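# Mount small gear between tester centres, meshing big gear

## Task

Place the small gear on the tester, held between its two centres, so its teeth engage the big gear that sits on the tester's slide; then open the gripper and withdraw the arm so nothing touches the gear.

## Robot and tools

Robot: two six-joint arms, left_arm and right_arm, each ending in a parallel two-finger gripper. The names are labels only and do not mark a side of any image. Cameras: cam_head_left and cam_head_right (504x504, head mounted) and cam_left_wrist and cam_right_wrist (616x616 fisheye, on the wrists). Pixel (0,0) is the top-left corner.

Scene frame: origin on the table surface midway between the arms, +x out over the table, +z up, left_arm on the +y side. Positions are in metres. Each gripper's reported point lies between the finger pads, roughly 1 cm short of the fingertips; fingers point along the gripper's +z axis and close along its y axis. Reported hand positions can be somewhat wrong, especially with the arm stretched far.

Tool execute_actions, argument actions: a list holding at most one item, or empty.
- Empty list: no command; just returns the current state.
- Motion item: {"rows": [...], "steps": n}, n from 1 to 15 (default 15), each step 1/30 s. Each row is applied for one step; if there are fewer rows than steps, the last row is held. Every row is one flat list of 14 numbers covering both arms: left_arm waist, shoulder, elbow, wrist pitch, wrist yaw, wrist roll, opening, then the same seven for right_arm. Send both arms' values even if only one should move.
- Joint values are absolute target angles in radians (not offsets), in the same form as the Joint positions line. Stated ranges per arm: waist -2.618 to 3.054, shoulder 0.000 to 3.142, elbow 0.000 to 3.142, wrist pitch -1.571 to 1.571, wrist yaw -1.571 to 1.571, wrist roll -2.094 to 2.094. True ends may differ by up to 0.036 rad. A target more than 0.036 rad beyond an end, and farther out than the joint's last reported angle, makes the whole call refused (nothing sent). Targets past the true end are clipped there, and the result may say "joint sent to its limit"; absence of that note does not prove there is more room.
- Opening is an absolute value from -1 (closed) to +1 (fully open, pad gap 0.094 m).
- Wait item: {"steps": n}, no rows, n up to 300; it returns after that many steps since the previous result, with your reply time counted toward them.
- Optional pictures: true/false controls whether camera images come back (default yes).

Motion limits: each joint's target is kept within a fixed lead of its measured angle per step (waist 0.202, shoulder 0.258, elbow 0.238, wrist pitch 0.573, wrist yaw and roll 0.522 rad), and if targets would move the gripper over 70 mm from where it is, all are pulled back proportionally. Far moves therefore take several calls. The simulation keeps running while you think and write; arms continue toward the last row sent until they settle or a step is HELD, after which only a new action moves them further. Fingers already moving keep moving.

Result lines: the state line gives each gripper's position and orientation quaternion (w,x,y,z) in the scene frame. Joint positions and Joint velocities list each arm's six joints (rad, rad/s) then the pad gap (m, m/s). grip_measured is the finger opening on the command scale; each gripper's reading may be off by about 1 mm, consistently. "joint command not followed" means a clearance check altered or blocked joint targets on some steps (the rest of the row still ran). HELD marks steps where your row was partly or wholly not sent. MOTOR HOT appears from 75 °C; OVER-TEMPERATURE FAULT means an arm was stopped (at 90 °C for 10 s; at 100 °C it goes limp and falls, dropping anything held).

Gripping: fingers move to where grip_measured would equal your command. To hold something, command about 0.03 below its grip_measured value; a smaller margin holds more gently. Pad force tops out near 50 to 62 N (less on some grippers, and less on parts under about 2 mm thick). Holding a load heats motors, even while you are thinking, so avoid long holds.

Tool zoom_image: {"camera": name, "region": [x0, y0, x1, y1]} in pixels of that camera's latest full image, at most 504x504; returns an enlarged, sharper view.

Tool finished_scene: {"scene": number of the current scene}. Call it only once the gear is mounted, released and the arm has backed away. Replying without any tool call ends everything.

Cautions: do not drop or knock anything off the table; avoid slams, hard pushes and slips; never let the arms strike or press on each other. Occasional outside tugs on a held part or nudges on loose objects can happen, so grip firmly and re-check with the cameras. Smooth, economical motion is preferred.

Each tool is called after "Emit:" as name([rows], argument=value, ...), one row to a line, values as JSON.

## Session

Emit:
execute_actions(actions=[])

Scene clock: 0.00 s of 4200.00 s.
left_arm: end_effector_position=(+0.1889, +0.3388, +0.1122) grip_measured=+1.000 end_effector_quat_wxyz=(-0.086, +0.614, +0.780, +0.082) | right_arm: end_effector_position=(+0.5652, +0.0750, +0.2941) grip_measured=+1.000 end_effector_quat_wxyz=(+0.686, -0.462, +0.558, -0.070)
Joint positions: left_arm=[ 0.044  1.258  0.962 -1.296 -0.237  1.384  0.094] | right_arm=[ 0.877  2.191  1.843  0.298  0.088 -0.789  0.094]
Joint velocities: left_arm=[-0.007 -0.002 -0.022 -0.007 -0.022  0.007  0.   ] | right_arm=[ 0.007  0.017 -0.007  0.007  0.037  0.037  0.   ]

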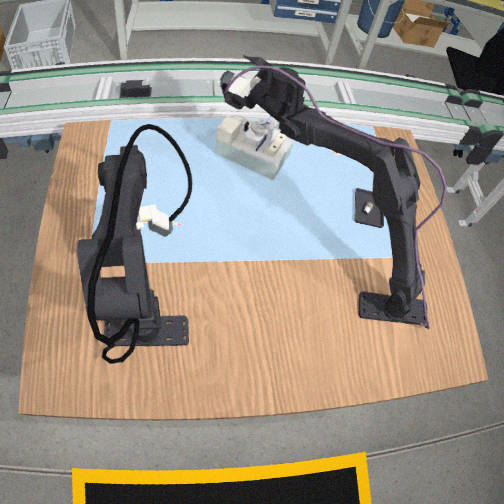

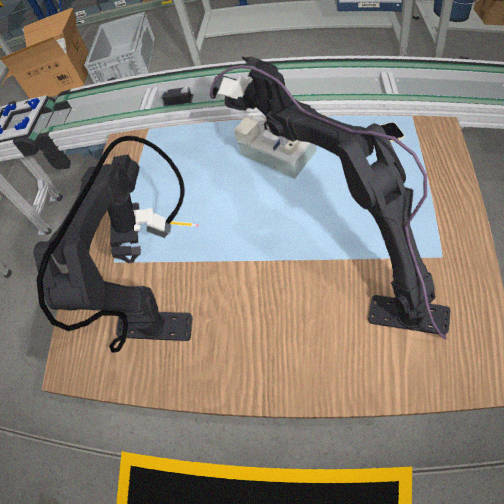

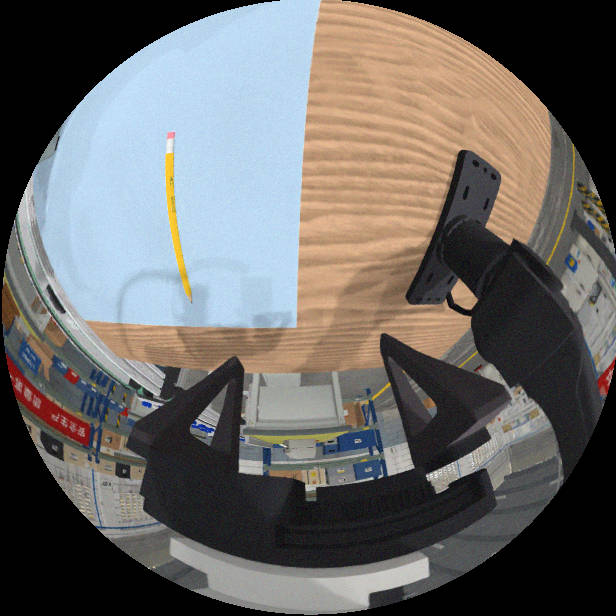

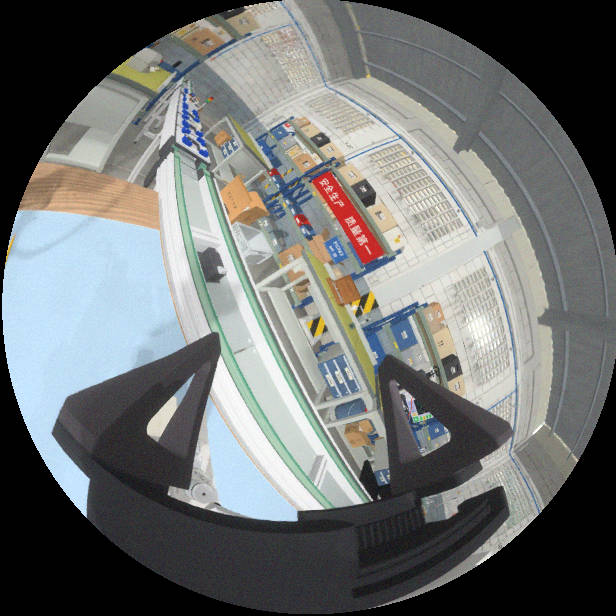

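Emit:
zoom_image(camera="cam_head_left", region=[330,170,410,250])

Emit:
execute_actions([
  {"rows":[[0.0,1.25,0.98,-1.2,-0.2,1.25,0.3,0.86,2.1,1.82,0.25,0.08,-0.72,1],[-0.03,1.25,1.0,-1.1,-0.18,1.1,0.3,0.83,2.0,1.78,0.15,0.07,-0.65,1],[-0.07,1.25,1.02,-1.0,-0.16,1.0,0.3,0.79,1.92,1.73,0.05,0.06,-0.58,1],[-0.11,1.25,1.04,-0.9,-0.14,0.9,0.3,0.75,1.85,1.68,-0.07,0.05,-0.5,1],[-0.15,1.25,1.06,-0.8,-0.12,0.8,0.3,0.7,1.78,1.62,-0.2,0.04,-0.43,1],[-0.2,1.25,1.08,-0.72,-0.1,0.7,0.3,0.65,1.72,1.56,-0.33,0.03,-0.36,1],[-0.24,1.25,1.1,-0.64,-0.08,0.6,0.3,0.6,1.67,1.5,-0.46,0.02,-0.3,1],[-0.28,1.25,1.1,-0.56,-0.06,0.5,0.3,0.55,1.63,1.45,-0.6,0.01,-0.24,1],[-0.32,1.25,1.1,-0.5,-0.04,0.4,0.3,0.5,1.6,1.4,-0.73,0,-0.18,1],[-0.36,1.25,1.1,-0.44,-0.02,0.3,0.3,0.46,1.57,1.35,-0.86,0,-0.12,1],[-0.4,1.25,1.1,-0.4,0,0.2,0.3,0.42,1.54,1.31,-0.98,0,-0.07,1],[-0.44,1.25,1.1,-0.36,0,0.13,0.3,0.39,1.52,1.27,-1.08,0,-0.03,1],[-0.48,1.25,1.1,-0.33,0,0.07,0.3,0.36,1.5,1.24,-1.17,0,0,1],[-0.52,1.25,1.1,-0.31,0,0.03,0.3,0.34,1.48,1.21,-1.24,0,0,1],[-0.55,1.25,1.1,-0.3,0,0,0.3,0.32,1.47,1.19,-1.28,0,0,1]]},
], pictures=false)

Emit:
execute_actions([
  {"steps":25},
])

Region (330, 170, 410, 250) of cam_head_left's 504x504 image, scaled by 6.300, with more detail than that image has.

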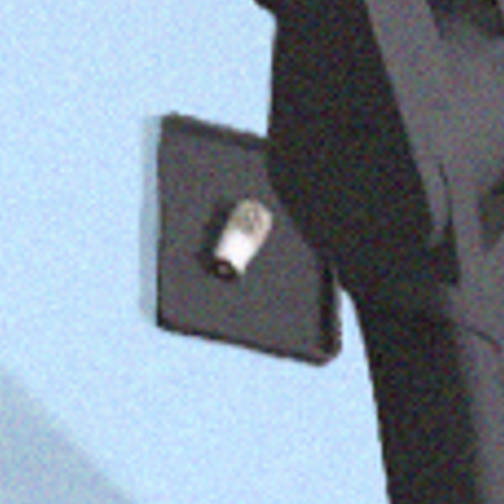

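Scene clock: 17.97 s of 4200.00 s.
left_arm: end_effector_position=(+0.3453, +0.1564, +0.1996) grip_measured=+0.302 end_effector_quat_wxyz=(+0.370, +0.411, +0.830, +0.066) | right_arm: end_effector_position=(+0.5167, -0.1842, +0.2496) grip_measured=+1.000 end_effector_quat_wxyz=(+0.490, -0.272, +0.828, -0.025)
Joint positions: left_arm=[-0.422  1.258  1.051 -0.597 -0.09   0.542  0.061] | right_arm=[ 0.514  1.656  1.404 -0.295  0.04  -0.343  0.094]
Joint velocities: left_arm=[-1.228 -0.017  0.061  1.37   0.33  -1.971 -0.002] | right_arm=[-0.921 -0.847 -0.921 -1.238 -0.022  0.813  0.   ]
Steps of this call (steps 1 to 90: nothing new was sent; then 14.47 s passed at rest; steps 91 to 105: all 15 steps of this action). Readings (joint positions):
91: left_arm=[0.038 1.258 0.962 -1.288 -0.236 1.363] | right_arm=[0.877 2.185 1.839 0.292 0.087 -0.780]
92: left_arm=[0.022 1.258 0.962 -1.265 -0.231 1.317] | right_arm=[0.874 2.163 1.820 0.268 0.083 -0.760]
94: left_arm=[-0.036 1.258 0.972 -1.178 -0.213 1.200] | right_arm=[0.856 2.086 1.756 0.185 0.071 -0.709]
98: left_arm=[-0.160 1.258 1.020 -0.967 -0.172 0.971] | right_arm=[0.755 1.909 1.635 0.001 0.050 -0.583]
105: the state above

Scene clock: 18.80 s of 4200.00 s.
left_arm: end_effector_position=(+0.3579, +0.0762, +0.2673) grip_measured=+0.302 end_effector_quat_wxyz=(+0.497, +0.233, +0.825, -0.133) | right_arm: end_effector_position=(+0.2841, -0.3024, +0.1165) grip_measured=+1.000 end_effector_quat_wxyz=(+0.002, -0.072, +0.997, -0.005)
Joint positions: left_arm=[-0.553  1.258  1.076 -0.309 -0.008  0.01   0.061] | right_arm=[ 0.331  1.499  1.192 -1.26   0.01  -0.012  0.094]
Joint velocities: left_arm=[-0.002 -0.017  0.007  0.037  0.007 -0.051  0.   ] | right_arm=[-0.017 -0.017  0.002 -0.066  0.007 -0.066  0.   ]
Steps of this call (steps 1 to 25: the robot went on to your last target). Readings (joint positions):
1: left_arm=[-0.463 1.258 1.053 -0.551 -0.077 0.462] | right_arm=[0.481 1.629 1.374 -0.338 0.040 -0.316]
2: left_arm=[-0.500 1.258 1.057 -0.504 -0.062 0.376] | right_arm=[0.449 1.607 1.346 -0.384 0.039 -0.289]
4: left_arm=[-0.545 1.258 1.067 -0.427 -0.034 0.244] | right_arm=[0.396 1.572 1.299 -0.490 0.039 -0.236]
8: left_arm=[-0.553 1.258 1.076 -0.343 -0.015 0.105] | right_arm=[0.340 1.537 1.235 -0.748 0.038 -0.147]
25: the state above

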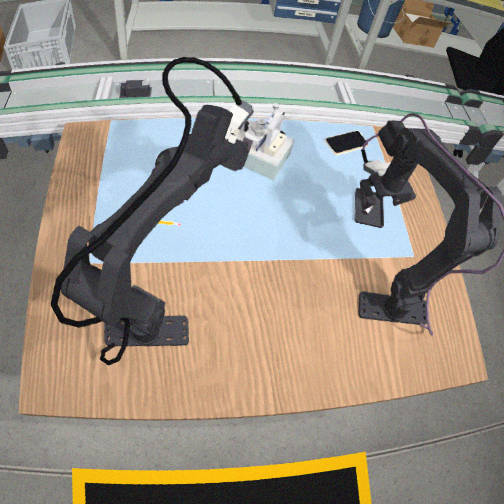

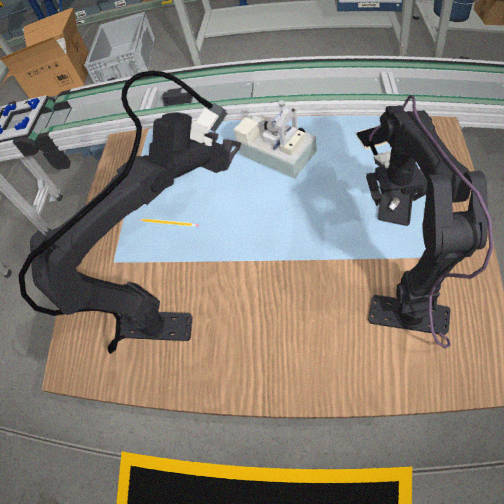

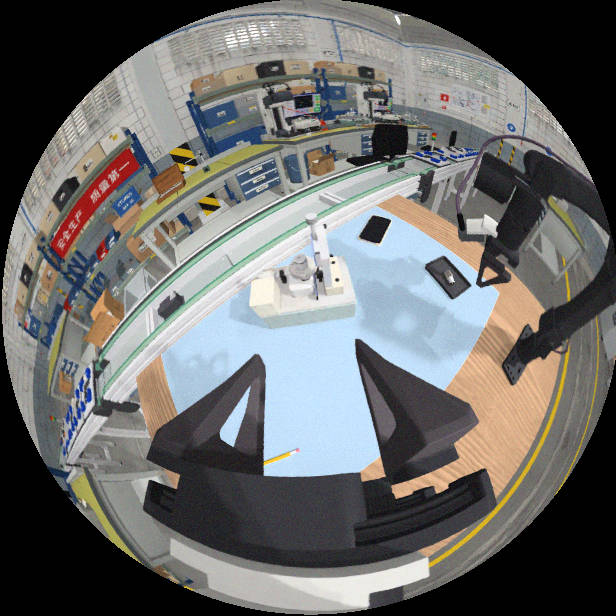

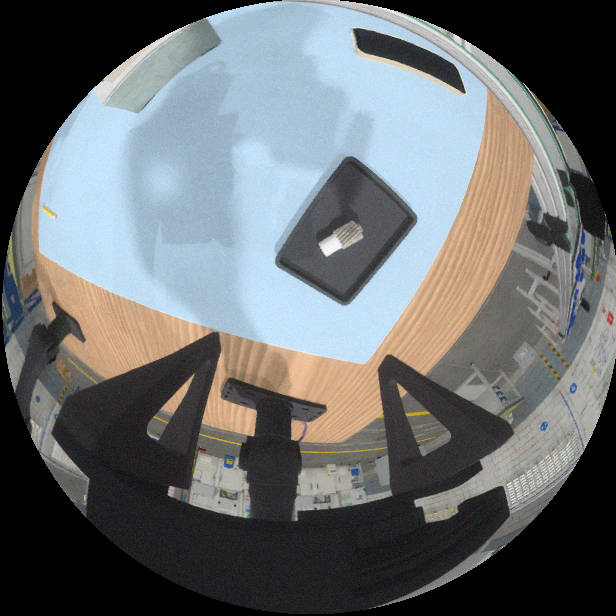

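Emit:
execute_actions([
  {"rows":[[-0.555,1.31,1.15,-0.3,0,0,0.3,0.31,1.52,1.2,-1.24,0,-0.3,0.6],[-0.56,1.37,1.2,-0.29,0,0,0.3,0.3,1.54,1.2,-1.22,0,-0.6,0.3],[-0.565,1.43,1.25,-0.28,0,0,0.3,0.29,1.56,1.2,-1.2,0,-0.9,0],[-0.57,1.49,1.3,-0.28,0,0,0.3,0.28,1.59,1.2,-1.17,0,-1.2,0],[-0.575,1.55,1.36,-0.27,0,0,0.3,0.27,1.62,1.2,-1.14,0,-1.5,0],[-0.58,1.61,1.42,-0.27,0,0,0.3,0.26,1.65,1.2,-1.11,0,-1.8,0],[-0.58,1.67,1.47,-0.26,0,0,0.3,0.25,1.68,1.2,-1.08,0,-2.0,0],[-0.58,1.73,1.53,-0.26,0,0,0.3,0.24,1.71,1.2,-1.06,0,-2.12,0],[-0.58,1.8,1.585,-0.25,0,0,0.3,0.232,1.735,1.2,-1.035,0,-2.12,0]]},
], pictures=false)

Emit:
execute_actions([
  {"steps":25},
])

Scene clock: 37.33 s of 4200.00 s.
left_arm: end_effector_position=(+0.4747, -0.0085, +0.2391) grip_measured=+0.302 end_effector_quat_wxyz=(+0.478, +0.244, +0.833, -0.134) | right_arm: end_effector_position=(+0.3273, -0.3235, +0.0524) grip_measured=+0.003 end_effector_quat_wxyz=(+0.019, +0.676, -0.737, -0.012)
Joint positions: left_arm=[-0.574  1.829  1.554 -0.257 -0.006  0.008  0.061] | right_arm=[ 0.239  1.746  1.192 -1.061  0.006 -1.444  0.047]
Joint velocities: left_arm=[-0.012  0.042  0.012 -0.154  0.007 -0.022  0.   ] | right_arm=[-0.017 -0.007 -0.022  0.183 -0.037 -2.821 -0.   ]
Steps of this call (steps 1 to 30: the robot went on to your last target; steps 31 to 90: nothing new was sent; then 15.03 s passed at rest; steps 91 to 105: all 15 steps of this action). Readings (joint positions):
91: left_arm=[-0.553 1.264 1.084 -0.313 -0.008 0.008] | right_arm=[0.330 1.499 1.192 -1.266 0.008 -0.055]
92: left_arm=[-0.553 1.284 1.107 -0.319 -0.008 0.008] | right_arm=[0.325 1.502 1.192 -1.262 0.008 -0.148]
94: left_arm=[-0.555 1.369 1.195 -0.316 -0.008 0.008] | right_arm=[0.309 1.520 1.192 -1.245 0.007 -0.348]
98: left_arm=[-0.569 1.612 1.425 -0.277 -0.007 0.008] | right_arm=[0.268 1.630 1.192 -1.166 0.006 -0.747]
105: the state above

Scene clock: 38.17 s of 4200.00 s.
left_arm: end_effector_position=(+0.4740, -0.0081, +0.2438) grip_measured=+0.302 end_effector_quat_wxyz=(+0.482, +0.243, +0.831, -0.135) | right_arm: end_effector_position=(+0.3330, -0.3233, +0.0522) grip_measured=+0.003 end_effector_quat_wxyz=(+0.008, +0.871, -0.491, -0.008)
Joint positions: left_arm=[-0.574  1.82   1.554 -0.256 -0.006  0.008  0.061] | right_arm=[ 0.239  1.746  1.192 -1.038  0.006 -2.076  0.047]
Joint velocities: left_arm=[-0.002 -0.002  0.007  0.037  0.022  0.051  0.   ] | right_arm=[-0.022  0.007 -0.012  0.007  0.051 -0.007  0.   ]
joint sent to its limit (right arm) — the command would take joint 6 (wrist roll) past its lower limit, so that joint was sent only as far as its limit.
Steps of this call (steps 1 to 25: the robot went on to your last target). Readings (joint positions):
1: left_arm=[-0.574 1.829 1.554 -0.261 -0.006 0.008] | right_arm=[0.239 1.746 1.192 -1.055 0.006 -1.544]
2: left_arm=[-0.574 1.828 1.554 -0.261 -0.006 0.008] | right_arm=[0.239 1.746 1.192 -1.052 0.006 -1.644]
4: left_arm=[-0.574 1.824 1.554 -0.258 -0.006 0.008] | right_arm=[0.239 1.746 1.192 -1.048 0.006 -1.801]
8: left_arm=[-0.574 1.820 1.554 -0.256 -0.006 0.008] | right_arm=[0.239 1.746 1.192 -1.043 0.006 -1.966]
25: the state above

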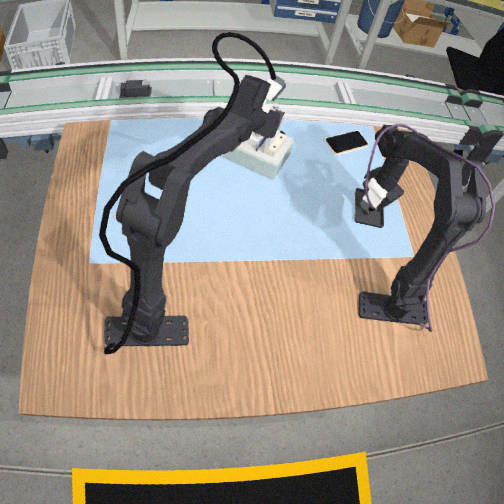

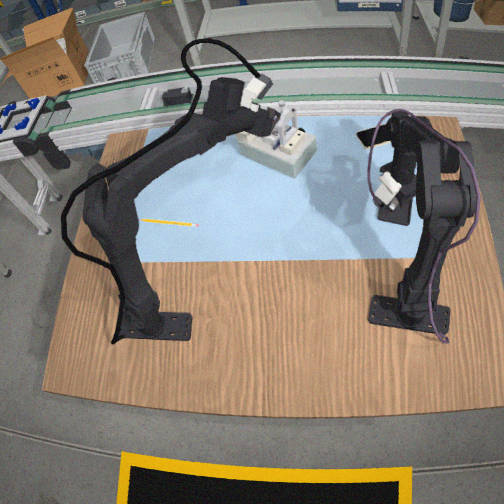

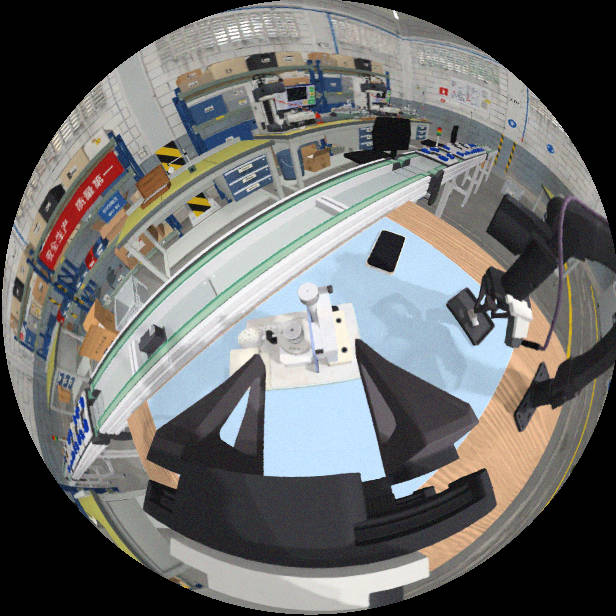

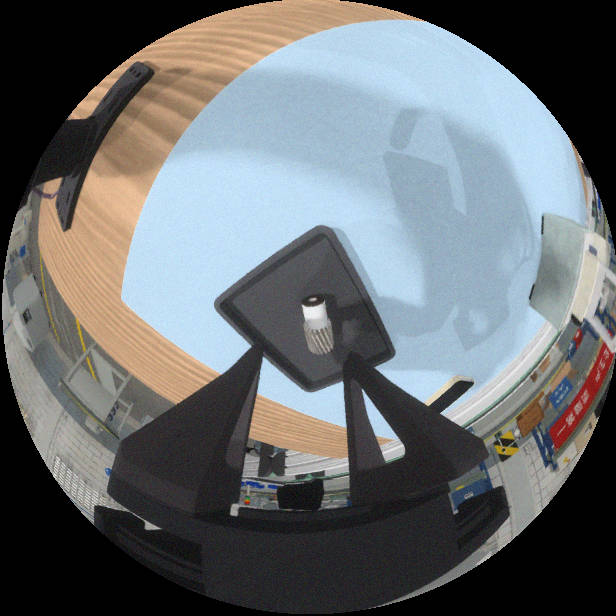

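Emit:
execute_actions([
  {"rows":[[-0.58,1.83,1.61,-0.245,0,0,0.3,0.225,1.76,1.18,-1.01,0,-2.09,0],[-0.58,1.86,1.64,-0.24,0,0,0.3,0.22,1.77,1.17,-0.99,0,-2.09,0],[-0.58,1.89,1.665,-0.23,0,0,0.3,0.218,1.78,1.165,-0.97,0,-2.09,0],[-0.58,1.92,1.69,-0.22,0,0,0.3,0.218,1.79,1.16,-0.95,0,-2.09,0],[-0.58,1.95,1.71,-0.21,0,0,0.3,0.218,1.8,1.155,-0.93,0,-2.09,0],[-0.58,1.975,1.73,-0.2,0,0,0.3,0.218,1.805,1.152,-0.925,0,-2.09,0],[-0.58,1.995,1.745,-0.195,0,0,0.3,0.218,1.805,1.152,-0.925,0,-2.09,0]]},
], pictures=false)

Emit:
execute_actions([
  {"steps":10},
])

Scene clock: 53.87 s of 4200.00 s.
left_arm: end_effector_position=(+0.5159, -0.0347, +0.2286) grip_measured=+0.302 end_effector_quat_wxyz=(+0.495, +0.241, +0.823, -0.139) | right_arm: end_effector_position=(+0.3450, -0.3261, +0.0308) grip_measured=+0.003 end_effector_quat_wxyz=(+0.002, +0.869, -0.494, +0.003)
Joint positions: left_arm=[-0.574  2.006  1.718 -0.203 -0.006  0.008  0.061] | right_arm=[ 0.228  1.795  1.162 -0.934  0.006 -2.079  0.047]
Joint velocities: left_arm=[ 0.012 -0.027 -0.002 -0.037 -0.037  0.095  0.   ] | right_arm=[ 0.012  0.012 -0.017  0.007 -0.051  0.037 -0.   ]
joint sent to its limit (right arm) — the command would take joint 6 (wrist roll) past its lower limit, so that joint was sent only as far as its limit.
Steps of this call (steps 1 to 30: the robot went on to your last target; steps 31 to 90: nothing new was sent; then 12.20 s passed at rest; steps 91 to 105: all 15 steps of this action). Readings (joint positions):
91: left_arm=[-0.574 1.822 1.558 -0.258 -0.006 0.008] | right_arm=[0.239 1.746 1.192 -1.036 0.006 -2.079]
92: left_arm=[-0.574 1.828 1.571 -0.260 -0.006 0.008] | right_arm=[0.238 1.746 1.191 -1.029 0.006 -2.079]
94: left_arm=[-0.574 1.861 1.620 -0.254 -0.006 0.008] | right_arm=[0.234 1.748 1.185 -1.006 0.006 -2.079]
98: left_arm=[-0.574 1.954 1.712 -0.207 -0.006 0.008] | right_arm=[0.228 1.781 1.171 -0.957 0.006 -2.079]
105: the state above

Scene clock: 54.20 s of 4200.00 s.
left_arm: end_effector_position=(+0.5163, -0.0350, +0.2296) grip_measured=+0.302 end_effector_quat_wxyz=(+0.497, +0.241, +0.822, -0.140) | right_arm: end_effector_position=(+0.3465, -0.3261, +0.0308) grip_measured=+0.003 end_effector_quat_wxyz=(+0.000, +0.869, -0.494, +0.005)
Joint positions: left_arm=[-0.574  2.006  1.718 -0.198 -0.006  0.008  0.061] | right_arm=[ 0.228  1.795  1.162 -0.928  0.006 -2.079  0.047]
Joint velocities: left_arm=[-0.002 -0.002  0.007 -0.007  0.022 -0.051 -0.001] | right_arm=[0.012 0.017 0.007 0.051 0.007 0.022 0.001]
joint sent to its limit (right arm) — the command would take joint 6 (wrist roll) past its lower limit, so that joint was sent only as far as its limit.
Steps of this call (steps 1 to 10: the robot went on to your last target). Readings (joint positions):
1: left_arm=[-0.574 2.006 1.718 -0.203 -0.006 0.008] | right_arm=[0.228 1.795 1.162 -0.933 0.006 -2.079]
2: left_arm=[-0.574 2.006 1.718 -0.201 -0.006 0.008] | right_arm=[0.228 1.795 1.162 -0.932 0.006 -2.079]
4: left_arm=[-0.574 2.006 1.718 -0.199 -0.006 0.008] | right_arm=[0.228 1.795 1.162 -0.930 0.006 -2.079]
8: left_arm=[-0.574 2.006 1.718 -0.198 -0.006 0.008] | right_arm=[0.228 1.795 1.162 -0.929 0.006 -2.079]
10: the state above

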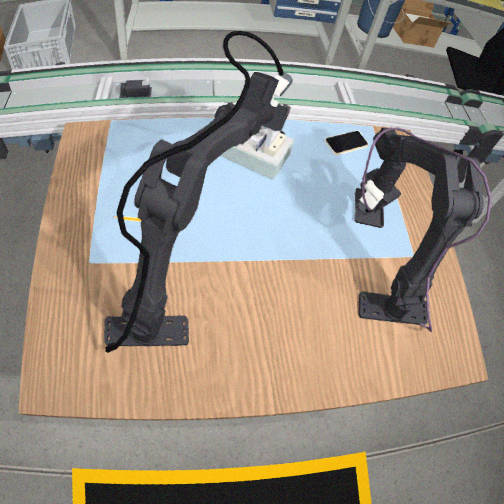

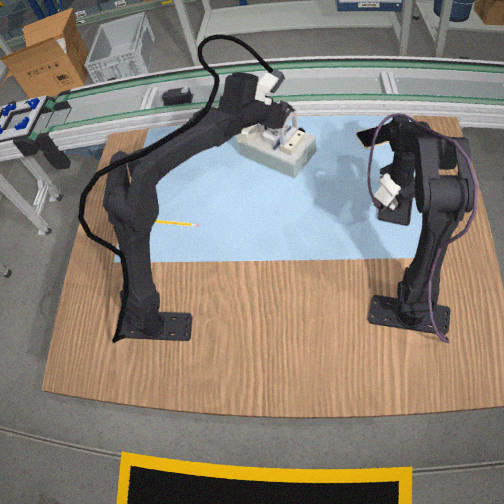

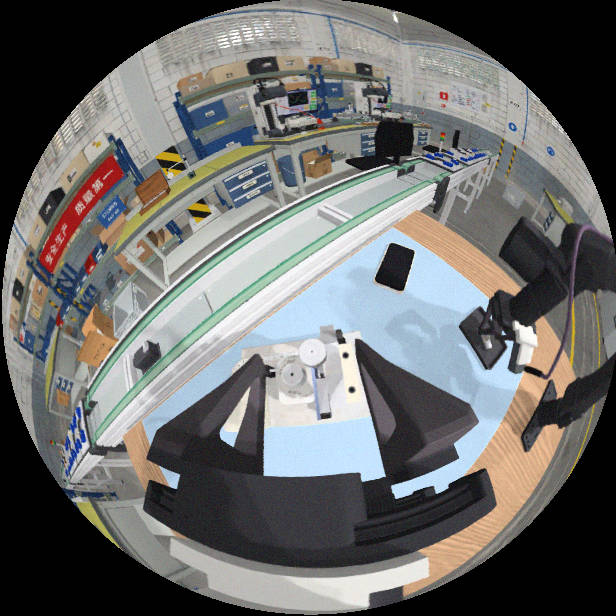

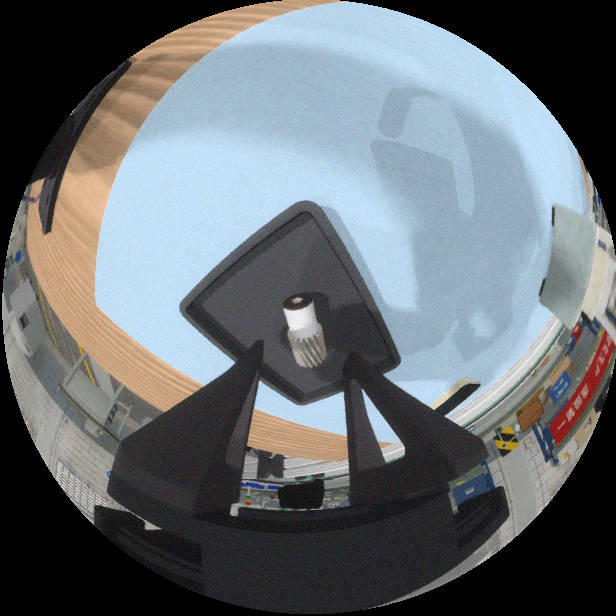

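Emit:
execute_actions([
  {"rows":[[-0.58,2.0,1.745,-0.195,0.02,0,0.0,0.225,1.805,1.152,-0.925,0,-2.08,-0.25],[-0.58,2.0,1.745,-0.195,0.02,0,-0.2,0.225,1.805,1.152,-0.925,0,-2.08,-0.25],[-0.58,2.0,1.745,-0.195,0.02,0,-0.4,0.225,1.815,1.14,-0.91,0,-2.08,-0.25],[-0.58,2.0,1.745,-0.195,0.02,0,-0.5,0.225,1.822,1.13,-0.895,0,-2.08,-0.25],[-0.58,2.0,1.745,-0.195,0.02,0,-0.6,0.225,1.83,1.12,-0.88,0,-2.08,-0.25]]},
])

Emit:
zoom_image(camera="cam_right_wrist", region=[210,200,430,440])

Scene clock: 64.03 s of 4200.00 s.
left_arm: end_effector_position=(+0.5145, -0.0378, +0.2296) grip_measured=-0.598 end_effector_quat_wxyz=(+0.495, +0.245, +0.821, -0.147) | right_arm: end_effector_position=(+0.3441, -0.3261, +0.0176) grip_measured=-0.247 end_effector_quat_wxyz=(+0.003, +0.869, -0.494, +0.001)
Joint positions: left_arm=[-0.574  2.006  1.718 -0.198  0.012  0.007  0.019] | right_arm=[ 0.228  1.816  1.131 -0.887  0.006 -2.079  0.035]
Joint velocities: left_arm=[ 0.002  0.012 -0.002 -0.037  0.095 -0.007  0.   ] | right_arm=[-0.007  0.007  0.012  0.022  0.037 -0.037 -0.001]
joint sent to its limit (right arm) — the command would take joint 6 (wrist roll) past its lower limit, so that joint was sent only as far as its limit.
Steps of this call (steps 1 to 15: the robot went on to your last target; steps 16 to 90: nothing new was sent; then 6.33 s passed at rest; steps 91 to 105: all 15 steps of this action). Readings (joint positions):
91: left_arm=[-0.574 2.006 1.718 -0.198 -0.003 0.008] | right_arm=[0.228 1.795 1.162 -0.928 0.006 -2.079]
92: left_arm=[-0.574 2.006 1.718 -0.198 -0.000 0.008] | right_arm=[0.228 1.795 1.162 -0.928 0.006 -2.079]
94: left_arm=[-0.574 2.006 1.718 -0.198 0.005 0.007] | right_arm=[0.228 1.795 1.159 -0.920 0.006 -2.079]
98: left_arm=[-0.574 2.006 1.718 -0.198 0.011 0.007] | right_arm=[0.228 1.805 1.139 -0.897 0.006 -2.079]
105: the state above

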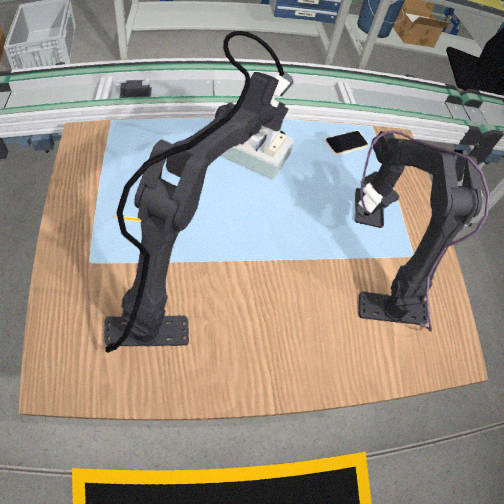

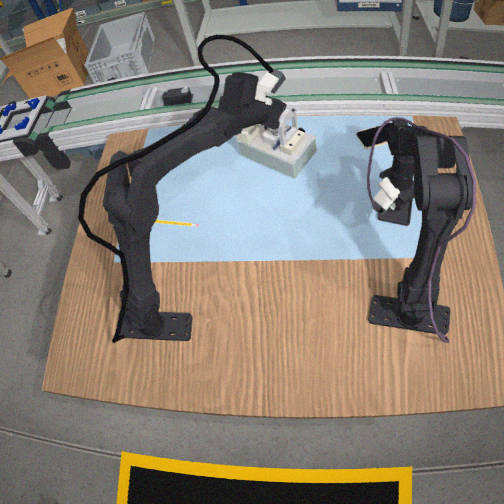

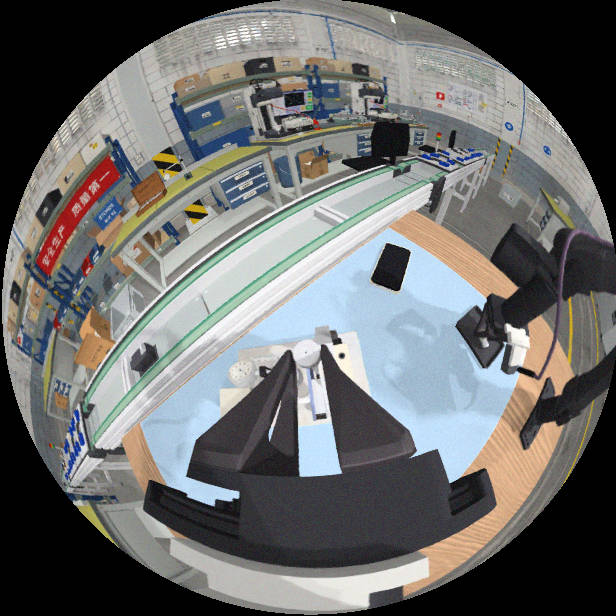

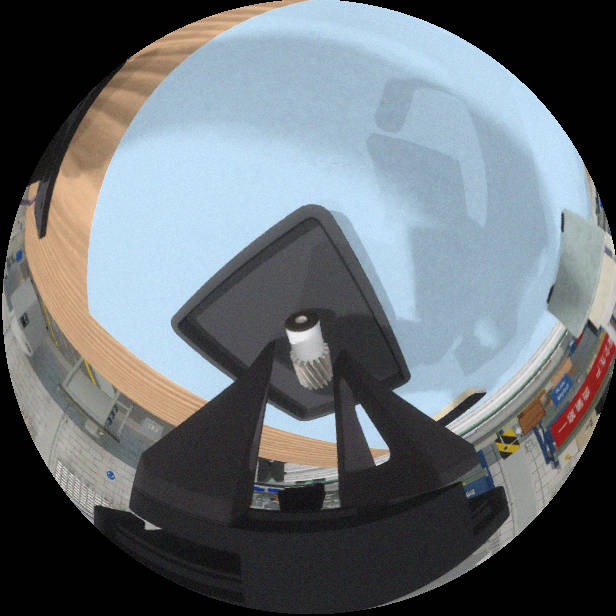

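Region (210, 200, 430, 440) of cam_right_wrist's 616x616 image, scaled by 2.100, with more detail than that image has; it fills the left 462 columns of this view, and the rest is white.

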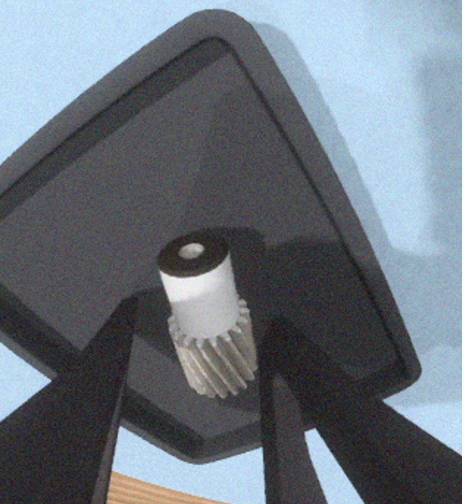

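Emit:
execute_actions([
  {"rows":[[-0.58,2.0,1.745,-0.195,0.015,0,-0.2,0.225,1.83,1.12,-0.88,0,-2.08,-0.35],[-0.58,2.0,1.745,-0.195,0.015,0,-0.2,0.225,1.83,1.12,-0.88,0,-2.08,-0.42],[-0.58,2.0,1.745,-0.195,0.015,0,-0.2,0.225,1.83,1.12,-0.88,0,-2.08,-0.47],[-0.58,2.0,1.745,-0.195,0.015,0,-0.2,0.225,1.83,1.12,-0.88,0,-2.08,-0.51],[-0.58,2.02,1.75,-0.19,0.015,0,-0.2,0.225,1.83,1.12,-0.88,0,-2.08,-0.55],[-0.58,2.03,1.755,-0.18,0.015,0,-0.2,0.225,1.83,1.12,-0.88,0,-2.08,-0.58],[-0.58,2.04,1.76,-0.175,0.015,0,-0.2,0.225,1.83,1.12,-0.88,0,-2.08,-0.61],[-0.58,2.04,1.76,-0.175,0.015,0,-0.2,0.225,1.83,1.12,-0.88,0,-2.08,-0.64],[-0.58,2.04,1.76,-0.175,0.015,0,-0.2,0.225,1.83,1.12,-0.88,0,-2.08,-0.68]]},
])

Emit:
zoom_image(camera="cam_right_wrist", region=[210,200,430,440])

Emit:
zoom_image(camera="cam_left_wrist", region=[220,300,400,440])

Scene clock: 80.67 s of 4200.00 s.
left_arm: end_effector_position=(+0.5200, -0.0414, +0.2197) grip_measured=-0.202 end_effector_quat_wxyz=(+0.492, +0.246, +0.822, -0.147) | right_arm: end_effector_position=(+0.3453, -0.3261, +0.0176) grip_measured=-0.624 end_effector_quat_wxyz=(+0.002, +0.869, -0.494, +0.003)
Joint positions: left_arm=[-0.574  2.038  1.73  -0.184  0.012  0.007  0.037] | right_arm=[ 0.228  1.816  1.131 -0.882  0.006 -2.079  0.018]
Joint velocities: left_arm=[ 0.027  0.002 -0.017 -0.051  0.022  0.022  0.002] | right_arm=[ 0.002  0.012  0.007  0.022  0.022 -0.081 -0.001]
Steps of this call (steps 1 to 15: the robot went on to your last target; steps 16 to 90: nothing new was sent; then 13.13 s passed at rest; steps 91 to 105: all 15 steps of this action). Readings (joint positions):
91: left_arm=[-0.574 2.006 1.718 -0.198 0.012 0.007] | right_arm=[0.228 1.816 1.131 -0.883 0.006 -2.079]
92: left_arm=[-0.574 2.006 1.718 -0.198 0.012 0.007] | right_arm=[0.228 1.816 1.131 -0.883 0.006 -2.079]
94: left_arm=[-0.574 2.006 1.718 -0.198 0.012 0.007] | right_arm=[0.228 1.816 1.131 -0.882 0.006 -2.079]
98: left_arm=[-0.574 2.017 1.726 -0.191 0.012 0.007] | right_arm=[0.228 1.816 1.131 -0.882 0.006 -2.079]
105: the state above

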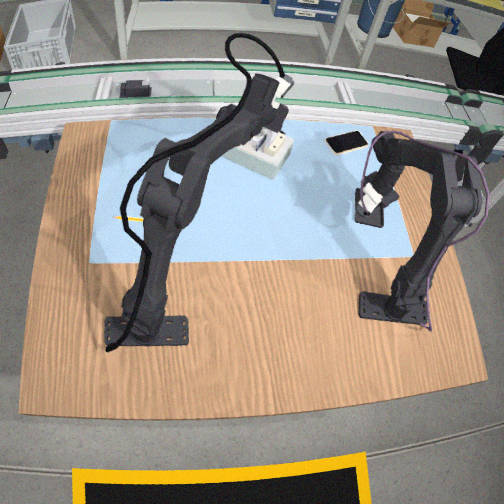

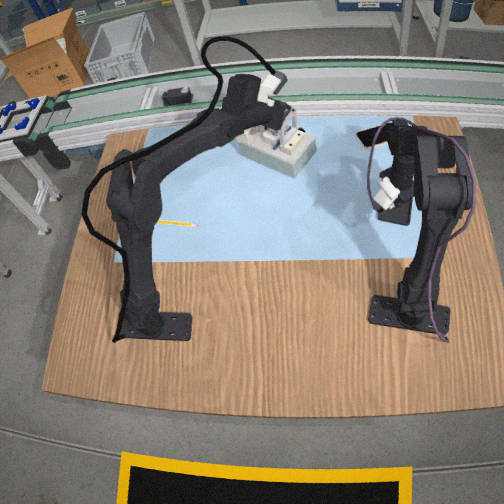

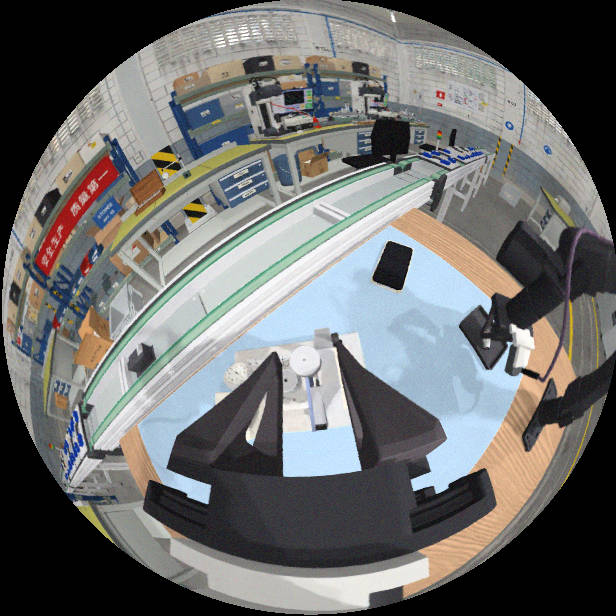

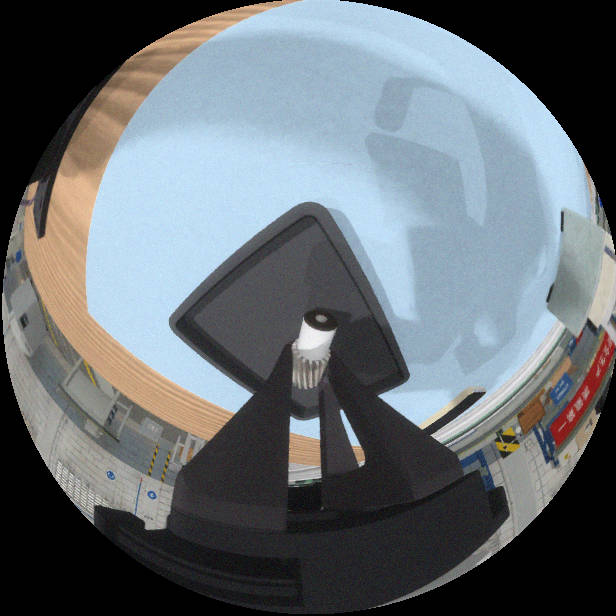

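Region (210, 200, 430, 440) of cam_right_wrist's 616x616 image, scaled by 2.100, with more detail than that image has; it fills the left 462 columns of this view, and the rest is white.

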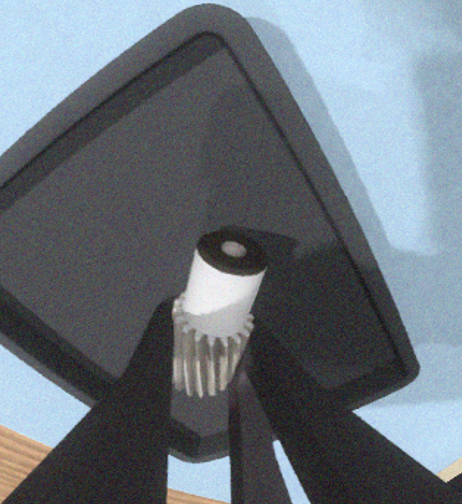

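Region (220, 300, 400, 440) of cam_left_wrist's 616x616 image, scaled by 2.800, with more detail than that image has.

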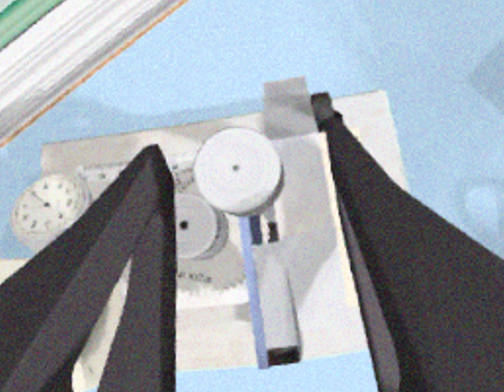

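Emit:
execute_actions([
  {"rows":[[-0.58,2.04,1.76,-0.175,0.008,0,-0.75,0.228,1.70,1.18,-0.95,0.006,-2.079,-0.68]],"steps":15},
])

Scene clock: 97.47 s of 4200.00 s.
left_arm: end_effector_position=(+0.5199, -0.0421, +0.2203) grip_measured=-0.714 end_effector_quat_wxyz=(+0.493, +0.246, +0.822, -0.148) | right_arm: end_effector_position=(+0.3540, -0.3258, +0.0554) grip_measured=-0.624 end_effector_quat_wxyz=(-0.022, +0.868, -0.494, +0.042)
Joint positions: left_arm=[-0.575  2.038  1.73  -0.182  0.013  0.006  0.013] | right_arm=[ 0.228  1.715  1.165 -0.926  0.006 -2.079  0.018]
Joint velocities: left_arm=[-0.012 -0.012  0.002  0.051  0.007 -0.007  0.   ] | right_arm=[ 0.002 -0.012 -0.007 -0.022  0.022 -0.022  0.   ]
Steps of this call (steps 1 to 15: the robot went on to your last target; steps 16 to 90: nothing new was sent; then 13.30 s passed at rest; steps 91 to 105: all 15 steps of this action). Readings (joint positions):
91: left_arm=[-0.574 2.038 1.730 -0.182 0.012 0.007] | right_arm=[0.228 1.809 1.132 -0.886 0.006 -2.079]
92: left_arm=[-0.574 2.038 1.730 -0.182 0.012 0.007] | right_arm=[0.228 1.794 1.132 -0.895 0.006 -2.079]
94: left_arm=[-0.575 2.038 1.730 -0.182 0.013 0.007] | right_arm=[0.228 1.754 1.141 -0.913 0.006 -2.079]
98: left_arm=[-0.575 2.038 1.730 -0.182 0.013 0.006] | right_arm=[0.228 1.716 1.163 -0.919 0.006 -2.079]
105: the state above

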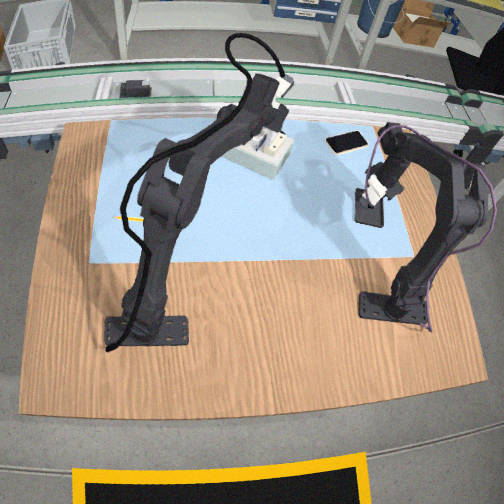

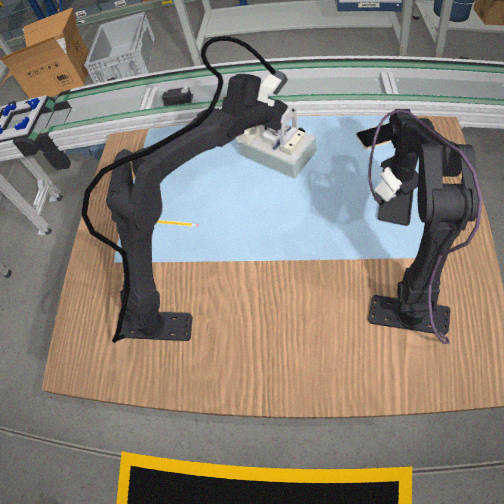

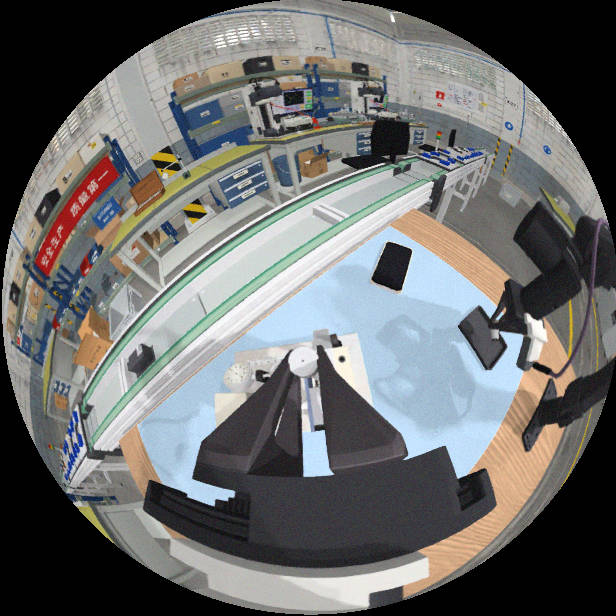

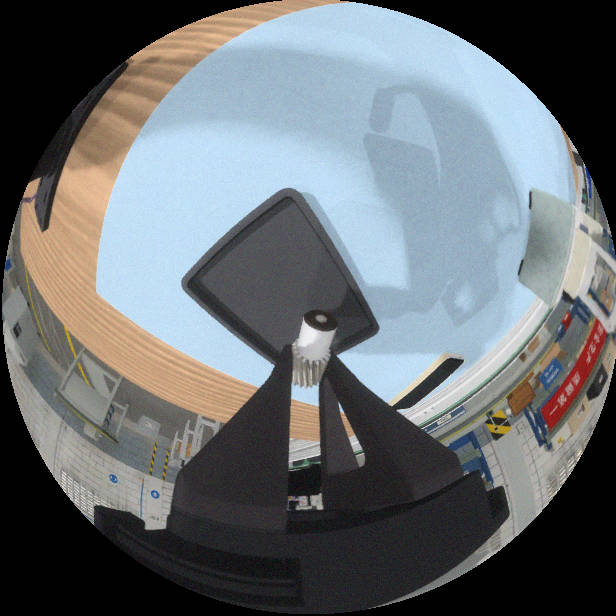

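Emit:
execute_actions([
  {"rows":[[-0.58,2.0,1.785,-0.19,0.008,0,-0.75,0.228,1.65,1.0,-0.3,-0.2,-1.2,-0.68]],"steps":15},
], pictures=false)

Emit:
execute_actions([
  {"rows":[[-0.58,1.95,1.81,-0.21,0.008,0,-0.75,0.30,1.75,0.85,0.6,-0.5,-0.3,-0.68]],"steps":15},
], pictures=false)

Emit:
execute_actions([
  {"rows":[[-0.58,1.95,1.81,-0.21,0.008,0,-0.75,0.40,1.95,0.80,1.14,-0.726,0.03,-0.68]],"steps":15},
], pictures=false)

Emit:
execute_actions([
  {"rows":[[-0.58,1.95,1.81,-0.21,0.008,0,-0.75,0.475,2.07,0.88,1.2,-0.726,0.03,-0.68]],"steps":15},
])

Scene clock: 114.73 s of 4200.00 s.
left_arm: end_effector_position=(+0.5196, -0.0419, +0.2222) grip_measured=-0.714 end_effector_quat_wxyz=(+0.491, +0.246, +0.822, -0.147) | right_arm: end_effector_position=(+0.4395, -0.2913, +0.0657) grip_measured=-0.624 end_effector_quat_wxyz=(-0.274, +0.592, -0.753, +0.089)
Joint positions: left_arm=[-0.575  2.037  1.741 -0.197  0.013  0.006  0.013] | right_arm=[ 0.228  1.68   1.001 -0.331 -0.176 -1.253  0.018]
Joint velocities: left_arm=[-0.022 -0.027 -0.002 -0.037 -0.051 -0.051  0.001] | right_arm=[ 0.007  0.007  0.002  0.11  -0.066  0.198 -0.001]
Steps of this call (steps 1 to 15: the robot went on to your last target; steps 16 to 90: nothing new was sent; then 13.77 s passed at rest; steps 91 to 105: all 15 steps of this action). Readings (joint positions):
91: left_arm=[-0.575 2.037 1.734 -0.186 0.013 0.006] | right_arm=[0.228 1.703 1.131 -0.851 -0.020 -1.996]
92: left_arm=[-0.575 2.037 1.737 -0.192 0.013 0.006] | right_arm=[0.228 1.687 1.081 -0.737 -0.053 -1.896]
94: left_arm=[-0.575 2.037 1.739 -0.195 0.013 0.006] | right_arm=[0.228 1.680 1.023 -0.586 -0.102 -1.697]
98: left_arm=[-0.575 2.037 1.740 -0.197 0.013 0.006] | right_arm=[0.228 1.680 1.001 -0.429 -0.150 -1.410]
105: the state above

Scene clock: 115.23 s of 4200.00 s.
left_arm: end_effector_position=(+0.5191, -0.0416, +0.2364) grip_measured=-0.714 end_effector_quat_wxyz=(+0.499, +0.245, +0.818, -0.149) | right_arm: end_effector_position=(+0.5017, -0.2040, +0.1363) grip_measured=-0.624 end_effector_quat_wxyz=(+0.568, -0.313, +0.751, +0.122)
Joint positions: left_arm=[-0.575  2.025  1.763 -0.214  0.013  0.006  0.013] | right_arm=[ 0.302  1.761  0.845  0.543 -0.475 -0.36   0.018]
Joint velocities: left_arm=[ 0.002 -0.002  0.007  0.022 -0.051 -0.037 -0.   ] | right_arm=[-0.002 -0.002 -0.002  0.227 -0.095  0.33  -0.001]
Steps of this call (steps 1 to 15: all 15 steps of this action). Readings (joint positions):
1: left_arm=[-0.575 2.036 1.744 -0.202 0.013 0.006] | right_arm=[0.231 1.683 0.970 -0.245 -0.216 -1.168]
2: left_arm=[-0.575 2.036 1.749 -0.207 0.013 0.006] | right_arm=[0.243 1.689 0.932 -0.123 -0.265 -1.068]
4: left_arm=[-0.575 2.030 1.757 -0.211 0.013 0.006] | right_arm=[0.276 1.724 0.875 0.087 -0.345 -0.870]
8: left_arm=[-0.575 2.025 1.763 -0.213 0.013 0.006] | right_arm=[0.302 1.761 0.845 0.356 -0.432 -0.548]
15: the state above

Scene clock: 115.73 s of 4200.00 s.
left_arm: end_effector_position=(+0.5191, -0.0416, +0.2364) grip_measured=-0.714 end_effector_quat_wxyz=(+0.499, +0.245, +0.818, -0.149) | right_arm: end_effector_position=(+0.4757, -0.1219, +0.1478) grip_measured=-0.624 end_effector_quat_wxyz=(+0.610, -0.305, +0.658, +0.321)
Joint positions: left_arm=[-0.575  2.025  1.763 -0.214  0.013  0.006  0.013] | right_arm=[ 0.407  1.96   0.796  1.097 -0.709  0.006  0.018]
Joint velocities: left_arm=[-0.017 -0.037 -0.012 -0.007 -0.037 -0.022 -0.001] | right_arm=[ 0.007  0.027  0.012  0.168 -0.051  0.066  0.001]
Steps of this call (steps 1 to 15: all 15 steps of this action). Readings (joint positions):
1: left_arm=[-0.575 2.025 1.763 -0.214 0.013 0.006] | right_arm=[0.309 1.785 0.836 0.633 -0.505 -0.295]
2: left_arm=[-0.575 2.025 1.763 -0.214 0.013 0.006] | right_arm=[0.325 1.827 0.835 0.749 -0.542 -0.231]
4: left_arm=[-0.575 2.025 1.763 -0.214 0.013 0.006] | right_arm=[0.369 1.905 0.831 0.897 -0.602 -0.140]
8: left_arm=[-0.575 2.025 1.763 -0.214 0.013 0.006] | right_arm=[0.408 1.960 0.798 1.004 -0.679 -0.046]
15: the state above

Scene clock: 116.23 s of 4200.00 s.
left_arm: end_effector_position=(+0.5191, -0.0416, +0.2364) grip_measured=-0.714 end_effector_quat_wxyz=(+0.499, +0.245, +0.818, -0.149) | right_arm: end_effector_position=(+0.4750, -0.0868, +0.1362) grip_measured=-0.624 end_effector_quat_wxyz=(+0.606, -0.329, +0.636, +0.346)
Joint positions: left_arm=[-0.575  2.025  1.763 -0.214  0.013  0.006  0.013] | right_arm=[ 0.475  2.067  0.859  1.175 -0.72   0.02   0.018]
Joint velocities: left_arm=[-0.037 -0.007 -0.012 -0.007 -0.007 -0.022 -0.   ] | right_arm=[-0.012 -0.007  0.017  0.022  0.022 -0.037 -0.   ]
Steps of this call (steps 1 to 15: all 15 steps of this action). Readings (joint positions):
1: left_arm=[-0.575 2.025 1.763 -0.214 0.013 0.006] | right_arm=[0.413 1.973 0.805 1.115 -0.711 0.009]
2: left_arm=[-0.575 2.025 1.763 -0.214 0.013 0.006] | right_arm=[0.424 1.997 0.827 1.136 -0.711 0.012]
4: left_arm=[-0.575 2.025 1.763 -0.214 0.013 0.006] | right_arm=[0.451 2.040 0.857 1.156 -0.711 0.015]
8: left_arm=[-0.575 2.025 1.763 -0.214 0.013 0.006] | right_arm=[0.475 2.067 0.859 1.160 -0.720 0.017]
15: the state above

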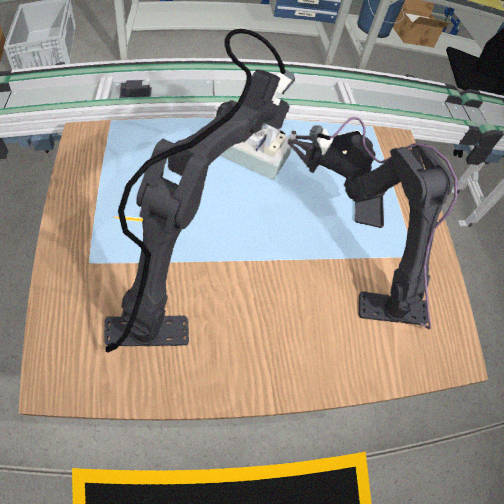

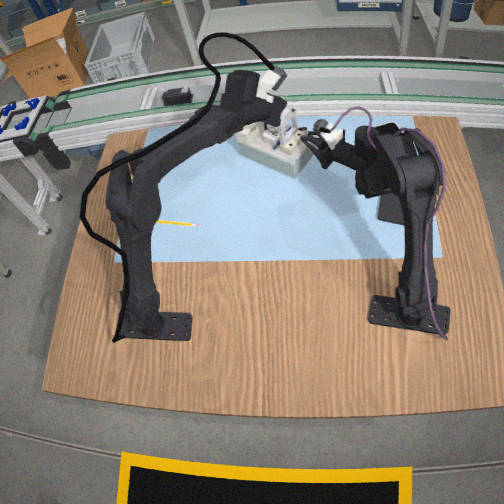

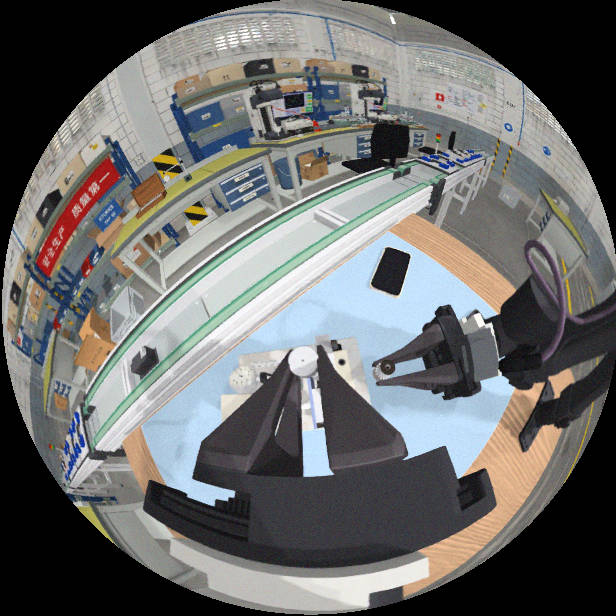

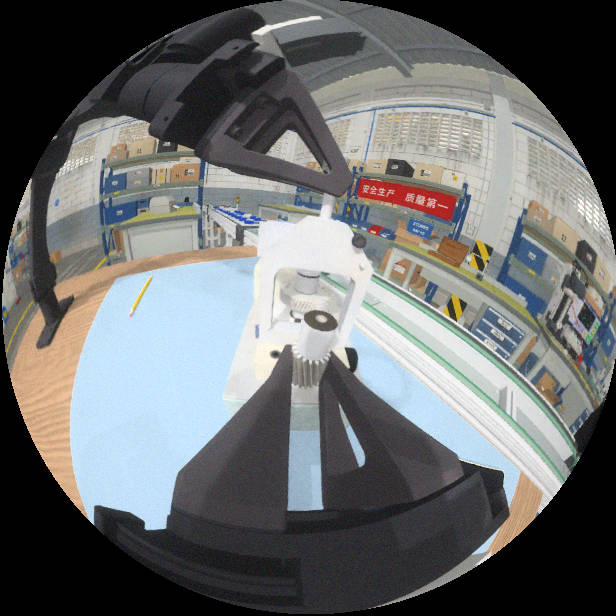

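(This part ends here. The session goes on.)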